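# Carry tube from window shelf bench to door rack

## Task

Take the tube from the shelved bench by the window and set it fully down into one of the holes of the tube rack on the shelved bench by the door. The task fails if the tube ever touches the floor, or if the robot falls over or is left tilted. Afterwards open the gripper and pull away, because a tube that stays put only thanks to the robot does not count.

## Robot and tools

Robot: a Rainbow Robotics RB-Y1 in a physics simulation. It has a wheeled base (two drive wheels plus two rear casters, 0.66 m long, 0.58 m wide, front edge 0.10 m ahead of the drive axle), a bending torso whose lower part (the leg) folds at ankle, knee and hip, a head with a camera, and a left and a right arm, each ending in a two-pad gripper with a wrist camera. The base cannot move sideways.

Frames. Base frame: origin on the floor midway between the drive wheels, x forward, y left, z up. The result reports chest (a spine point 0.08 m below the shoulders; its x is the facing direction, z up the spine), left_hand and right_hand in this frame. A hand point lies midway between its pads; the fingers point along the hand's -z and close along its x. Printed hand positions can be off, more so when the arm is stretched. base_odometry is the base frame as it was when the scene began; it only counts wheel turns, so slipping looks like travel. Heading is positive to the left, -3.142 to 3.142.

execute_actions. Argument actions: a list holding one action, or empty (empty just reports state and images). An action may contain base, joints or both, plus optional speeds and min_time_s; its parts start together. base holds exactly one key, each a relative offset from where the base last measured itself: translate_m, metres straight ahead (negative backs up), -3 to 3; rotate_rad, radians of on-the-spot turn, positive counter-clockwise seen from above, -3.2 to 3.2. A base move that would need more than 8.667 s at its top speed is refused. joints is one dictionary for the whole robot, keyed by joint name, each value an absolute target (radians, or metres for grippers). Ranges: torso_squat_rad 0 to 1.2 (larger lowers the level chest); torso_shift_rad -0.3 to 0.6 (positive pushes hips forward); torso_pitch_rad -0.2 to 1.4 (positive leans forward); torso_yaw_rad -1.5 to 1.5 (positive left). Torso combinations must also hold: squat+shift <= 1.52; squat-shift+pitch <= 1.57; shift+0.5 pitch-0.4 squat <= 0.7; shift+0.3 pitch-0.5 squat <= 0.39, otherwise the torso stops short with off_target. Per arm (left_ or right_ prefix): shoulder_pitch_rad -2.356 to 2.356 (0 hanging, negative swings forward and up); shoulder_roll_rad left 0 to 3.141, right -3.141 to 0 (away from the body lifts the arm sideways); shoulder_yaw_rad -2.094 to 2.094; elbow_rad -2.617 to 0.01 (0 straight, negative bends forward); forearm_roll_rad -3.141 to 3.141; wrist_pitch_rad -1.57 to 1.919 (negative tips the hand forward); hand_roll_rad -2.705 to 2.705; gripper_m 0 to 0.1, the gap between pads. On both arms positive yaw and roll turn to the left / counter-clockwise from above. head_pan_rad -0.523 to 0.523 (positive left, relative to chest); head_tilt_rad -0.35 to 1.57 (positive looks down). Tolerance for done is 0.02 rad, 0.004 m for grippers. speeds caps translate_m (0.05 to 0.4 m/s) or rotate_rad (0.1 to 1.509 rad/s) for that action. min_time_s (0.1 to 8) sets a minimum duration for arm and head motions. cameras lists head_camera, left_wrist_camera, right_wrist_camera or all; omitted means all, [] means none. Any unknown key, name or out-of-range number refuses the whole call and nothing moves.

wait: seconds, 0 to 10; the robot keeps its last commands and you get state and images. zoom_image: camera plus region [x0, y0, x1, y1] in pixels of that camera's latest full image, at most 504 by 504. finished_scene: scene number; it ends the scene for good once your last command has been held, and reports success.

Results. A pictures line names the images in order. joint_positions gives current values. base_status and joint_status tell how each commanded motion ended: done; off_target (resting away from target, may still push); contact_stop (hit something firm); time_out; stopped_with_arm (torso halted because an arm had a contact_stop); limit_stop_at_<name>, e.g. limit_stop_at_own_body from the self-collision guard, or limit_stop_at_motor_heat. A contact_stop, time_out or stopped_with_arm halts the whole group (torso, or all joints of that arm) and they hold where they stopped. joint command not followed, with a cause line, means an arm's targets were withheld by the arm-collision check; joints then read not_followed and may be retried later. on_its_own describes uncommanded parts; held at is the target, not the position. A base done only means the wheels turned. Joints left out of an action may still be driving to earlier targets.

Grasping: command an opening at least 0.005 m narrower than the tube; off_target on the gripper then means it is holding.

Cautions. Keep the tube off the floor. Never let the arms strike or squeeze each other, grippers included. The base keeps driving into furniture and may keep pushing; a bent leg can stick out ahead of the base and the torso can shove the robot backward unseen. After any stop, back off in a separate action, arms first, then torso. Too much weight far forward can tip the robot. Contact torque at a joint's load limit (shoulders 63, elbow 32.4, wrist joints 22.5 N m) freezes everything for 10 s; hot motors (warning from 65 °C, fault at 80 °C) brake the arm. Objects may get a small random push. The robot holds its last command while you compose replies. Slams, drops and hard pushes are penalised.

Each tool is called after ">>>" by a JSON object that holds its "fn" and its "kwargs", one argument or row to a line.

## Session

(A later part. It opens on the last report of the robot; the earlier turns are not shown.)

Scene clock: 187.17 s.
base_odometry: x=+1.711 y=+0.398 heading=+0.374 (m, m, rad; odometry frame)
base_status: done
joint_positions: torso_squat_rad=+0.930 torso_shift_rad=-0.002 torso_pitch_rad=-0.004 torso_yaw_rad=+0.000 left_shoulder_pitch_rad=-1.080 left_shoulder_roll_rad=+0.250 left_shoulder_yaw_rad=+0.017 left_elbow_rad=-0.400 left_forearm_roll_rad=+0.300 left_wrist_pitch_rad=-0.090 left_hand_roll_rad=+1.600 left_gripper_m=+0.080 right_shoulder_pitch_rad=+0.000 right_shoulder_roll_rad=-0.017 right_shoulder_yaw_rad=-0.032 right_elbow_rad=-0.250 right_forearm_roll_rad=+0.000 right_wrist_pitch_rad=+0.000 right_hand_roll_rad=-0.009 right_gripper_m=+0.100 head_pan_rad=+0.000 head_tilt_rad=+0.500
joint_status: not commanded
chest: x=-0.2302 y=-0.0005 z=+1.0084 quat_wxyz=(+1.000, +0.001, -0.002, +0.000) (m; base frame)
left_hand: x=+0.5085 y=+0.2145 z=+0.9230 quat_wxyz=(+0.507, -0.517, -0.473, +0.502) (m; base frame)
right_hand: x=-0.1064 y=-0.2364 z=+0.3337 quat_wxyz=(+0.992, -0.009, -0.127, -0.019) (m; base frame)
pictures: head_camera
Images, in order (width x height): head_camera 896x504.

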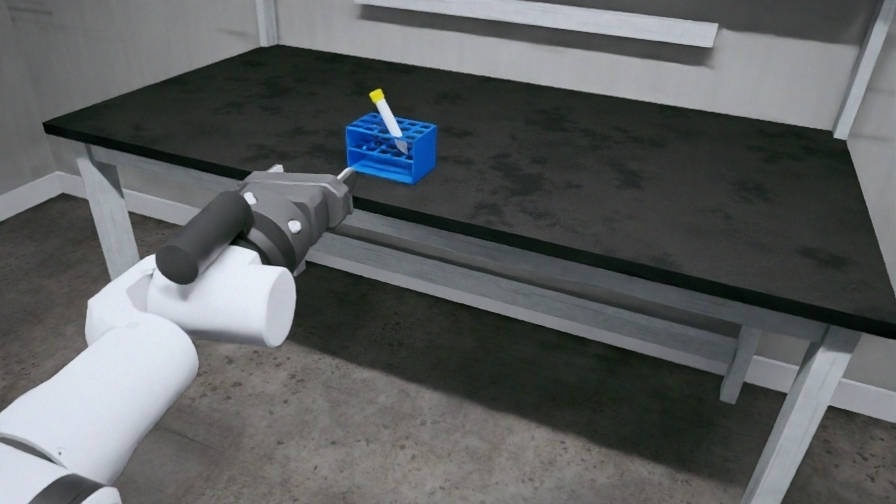

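Still tilted. Regrasp lower and further, straighten, push down.

>>> {"fn": "execute_actions", "kwargs": {
  "actions": [
    {"base":{"translate_m":0.38},"joints":{"torso_squat_rad":0.98,"left_gripper_m":0.1}}
  ],
  "cameras": []
}}

>>> {"fn": "execute_actions", "kwargs": {
  "actions": [
    {"joints":{"left_gripper_m":0.005}}
  ],
  "cameras": ["left_wrist_camera"]
}}

>>> {"fn": "execute_actions", "kwargs": {
  "actions": [
    {"joints":{"left_gripper_m":0.08}}
  ],
  "cameras": []
}}

>>> {"fn": "execute_actions", "kwargs": {
  "actions": [
    {"base":{"translate_m":-0.38}}
  ],
  "cameras": ["head_camera"]
}}

Scene clock: 193.77 s.
base_odometry: x=+2.065 y=+0.537 heading=+0.375 (m, m, rad; odometry frame)
base_status: done
joint_positions: torso_squat_rad=+0.980 torso_shift_rad=-0.002 torso_pitch_rad=-0.004 torso_yaw_rad=+0.000 left_shoulder_pitch_rad=-1.080 left_shoulder_roll_rad=+0.250 left_shoulder_yaw_rad=+0.017 left_elbow_rad=-0.400 left_forearm_roll_rad=+0.300 left_wrist_pitch_rad=-0.090 left_hand_roll_rad=+1.600 left_gripper_m=+0.099 right_shoulder_pitch_rad=+0.000 right_shoulder_roll_rad=-0.017 right_shoulder_yaw_rad=-0.032 right_elbow_rad=-0.250 right_forearm_roll_rad=+0.000 right_wrist_pitch_rad=+0.000 right_hand_roll_rad=-0.009 right_gripper_m=+0.100 head_pan_rad=+0.000 head_tilt_rad=+0.500
joint_status: all done
chest: x=-0.2300 y=-0.0005 z=+0.9799 quat_wxyz=(+1.000, +0.001, -0.002, +0.000) (m; base frame)
left_hand: x=+0.5086 y=+0.2146 z=+0.8943 quat_wxyz=(+0.507, -0.517, -0.473, +0.502) (m; base frame)
right_hand: x=-0.1063 y=-0.2364 z=+0.3052 quat_wxyz=(+0.992, -0.009, -0.127, -0.019) (m; base frame)
pictures: none
No camera images: the call's "cameras" was empty. Leave "cameras" out to get every camera's image.

Scene clock: 195.40 s.
base_odometry: x=+2.065 y=+0.537 heading=+0.375 (m, m, rad; odometry frame)
base_status: not commanded
joint_positions: torso_squat_rad=+0.980 torso_shift_rad=-0.002 torso_pitch_rad=-0.004 torso_yaw_rad=+0.000 left_shoulder_pitch_rad=-1.081 left_shoulder_roll_rad=+0.250 left_shoulder_yaw_rad=+0.017 left_elbow_rad=-0.400 left_forearm_roll_rad=+0.300 left_wrist_pitch_rad=-0.090 left_hand_roll_rad=+1.600 left_gripper_m=+0.017 right_shoulder_pitch_rad=+0.000 right_shoulder_roll_rad=-0.017 right_shoulder_yaw_rad=-0.032 right_elbow_rad=-0.250 right_forearm_roll_rad=+0.000 right_wrist_pitch_rad=+0.000 right_hand_roll_rad=-0.009 right_gripper_m=+0.100 head_pan_rad=+0.000 head_tilt_rad=+0.500
joint_status: left_gripper_m off_target (ended at +0.017, target +0.005)
chest: x=-0.2301 y=-0.0005 z=+0.9798 quat_wxyz=(+1.000, +0.001, -0.002, +0.000) (m; base frame)
left_hand: x=+0.5087 y=+0.2144 z=+0.8949 quat_wxyz=(+0.507, -0.517, -0.473, +0.502) (m; base frame)
right_hand: x=-0.1063 y=-0.2364 z=+0.3052 quat_wxyz=(+0.992, -0.009, -0.127, -0.019) (m; base frame)
pictures: left_wrist_camera
Images, in order (width x height): left_wrist_camera 644x364.

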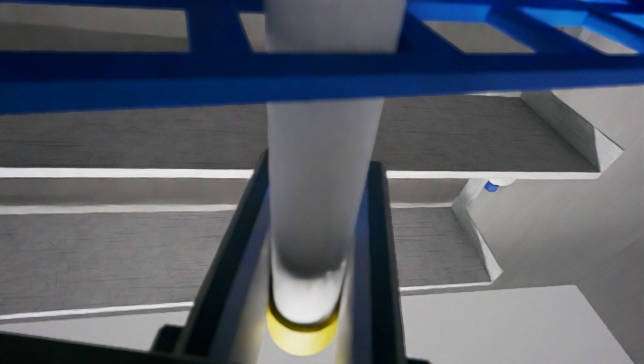

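Scene clock: 196.63 s.
base_odometry: x=+2.065 y=+0.537 heading=+0.375 (m, m, rad; odometry frame)
base_status: not commanded
joint_positions: torso_squat_rad=+0.980 torso_shift_rad=-0.002 torso_pitch_rad=-0.004 torso_yaw_rad=+0.000 left_shoulder_pitch_rad=-1.081 left_shoulder_roll_rad=+0.250 left_shoulder_yaw_rad=+0.017 left_elbow_rad=-0.400 left_forearm_roll_rad=+0.300 left_wrist_pitch_rad=-0.090 left_hand_roll_rad=+1.600 left_gripper_m=+0.080 right_shoulder_pitch_rad=+0.000 right_shoulder_roll_rad=-0.017 right_shoulder_yaw_rad=-0.032 right_elbow_rad=-0.250 right_forearm_roll_rad=+0.000 right_wrist_pitch_rad=+0.000 right_hand_roll_rad=-0.009 right_gripper_m=+0.100 head_pan_rad=+0.000 head_tilt_rad=+0.500
joint_status: all done
chest: x=-0.2301 y=-0.0005 z=+0.9798 quat_wxyz=(+1.000, +0.001, -0.002, +0.000) (m; base frame)
left_hand: x=+0.5087 y=+0.2144 z=+0.8949 quat_wxyz=(+0.507, -0.517, -0.473, +0.502) (m; base frame)
right_hand: x=-0.1063 y=-0.2364 z=+0.3052 quat_wxyz=(+0.992, -0.009, -0.127, -0.019) (m; base frame)
pictures: none
No camera images: the call's "cameras" was empty. Leave "cameras" out to get every camera's image.

Scene clock: 199.17 s.
base_odometry: x=+1.711 y=+0.397 heading=+0.377 (m, m, rad; odometry frame)
base_status: done
joint_positions: torso_squat_rad=+0.980 torso_shift_rad=-0.002 torso_pitch_rad=-0.004 torso_yaw_rad=+0.000 left_shoulder_pitch_rad=-1.080 left_shoulder_roll_rad=+0.250 left_shoulder_yaw_rad=+0.017 left_elbow_rad=-0.400 left_forearm_roll_rad=+0.300 left_wrist_pitch_rad=-0.090 left_hand_roll_rad=+1.600 left_gripper_m=+0.080 right_shoulder_pitch_rad=+0.000 right_shoulder_roll_rad=-0.017 right_shoulder_yaw_rad=-0.032 right_elbow_rad=-0.250 right_forearm_roll_rad=+0.000 right_wrist_pitch_rad=+0.000 right_hand_roll_rad=-0.009 right_gripper_m=+0.100 head_pan_rad=+0.000 head_tilt_rad=+0.500
joint_status: not commanded
chest: x=-0.2301 y=-0.0005 z=+0.9798 quat_wxyz=(+1.000, +0.001, -0.002, +0.000) (m; base frame)
left_hand: x=+0.5086 y=+0.2145 z=+0.8946 quat_wxyz=(+0.507, -0.517, -0.473, +0.502) (m; base frame)
right_hand: x=-0.1064 y=-0.2364 z=+0.3051 quat_wxyz=(+0.992, -0.009, -0.127, -0.019) (m; base frame)
pictures: head_camera
Images, in order (width x height): head_camera 896x504.

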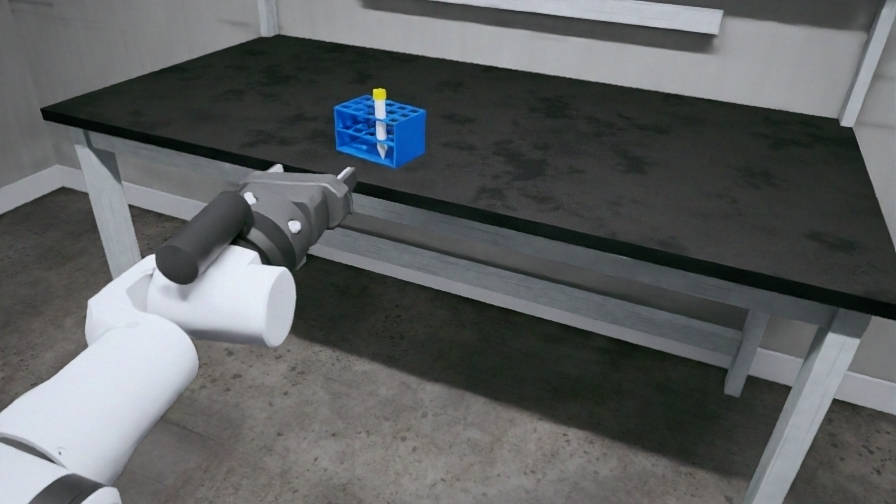

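>>> {"fn": "finished_scene", "kwargs": {
  "scene": 1
}}

The scene is finished: the task was done.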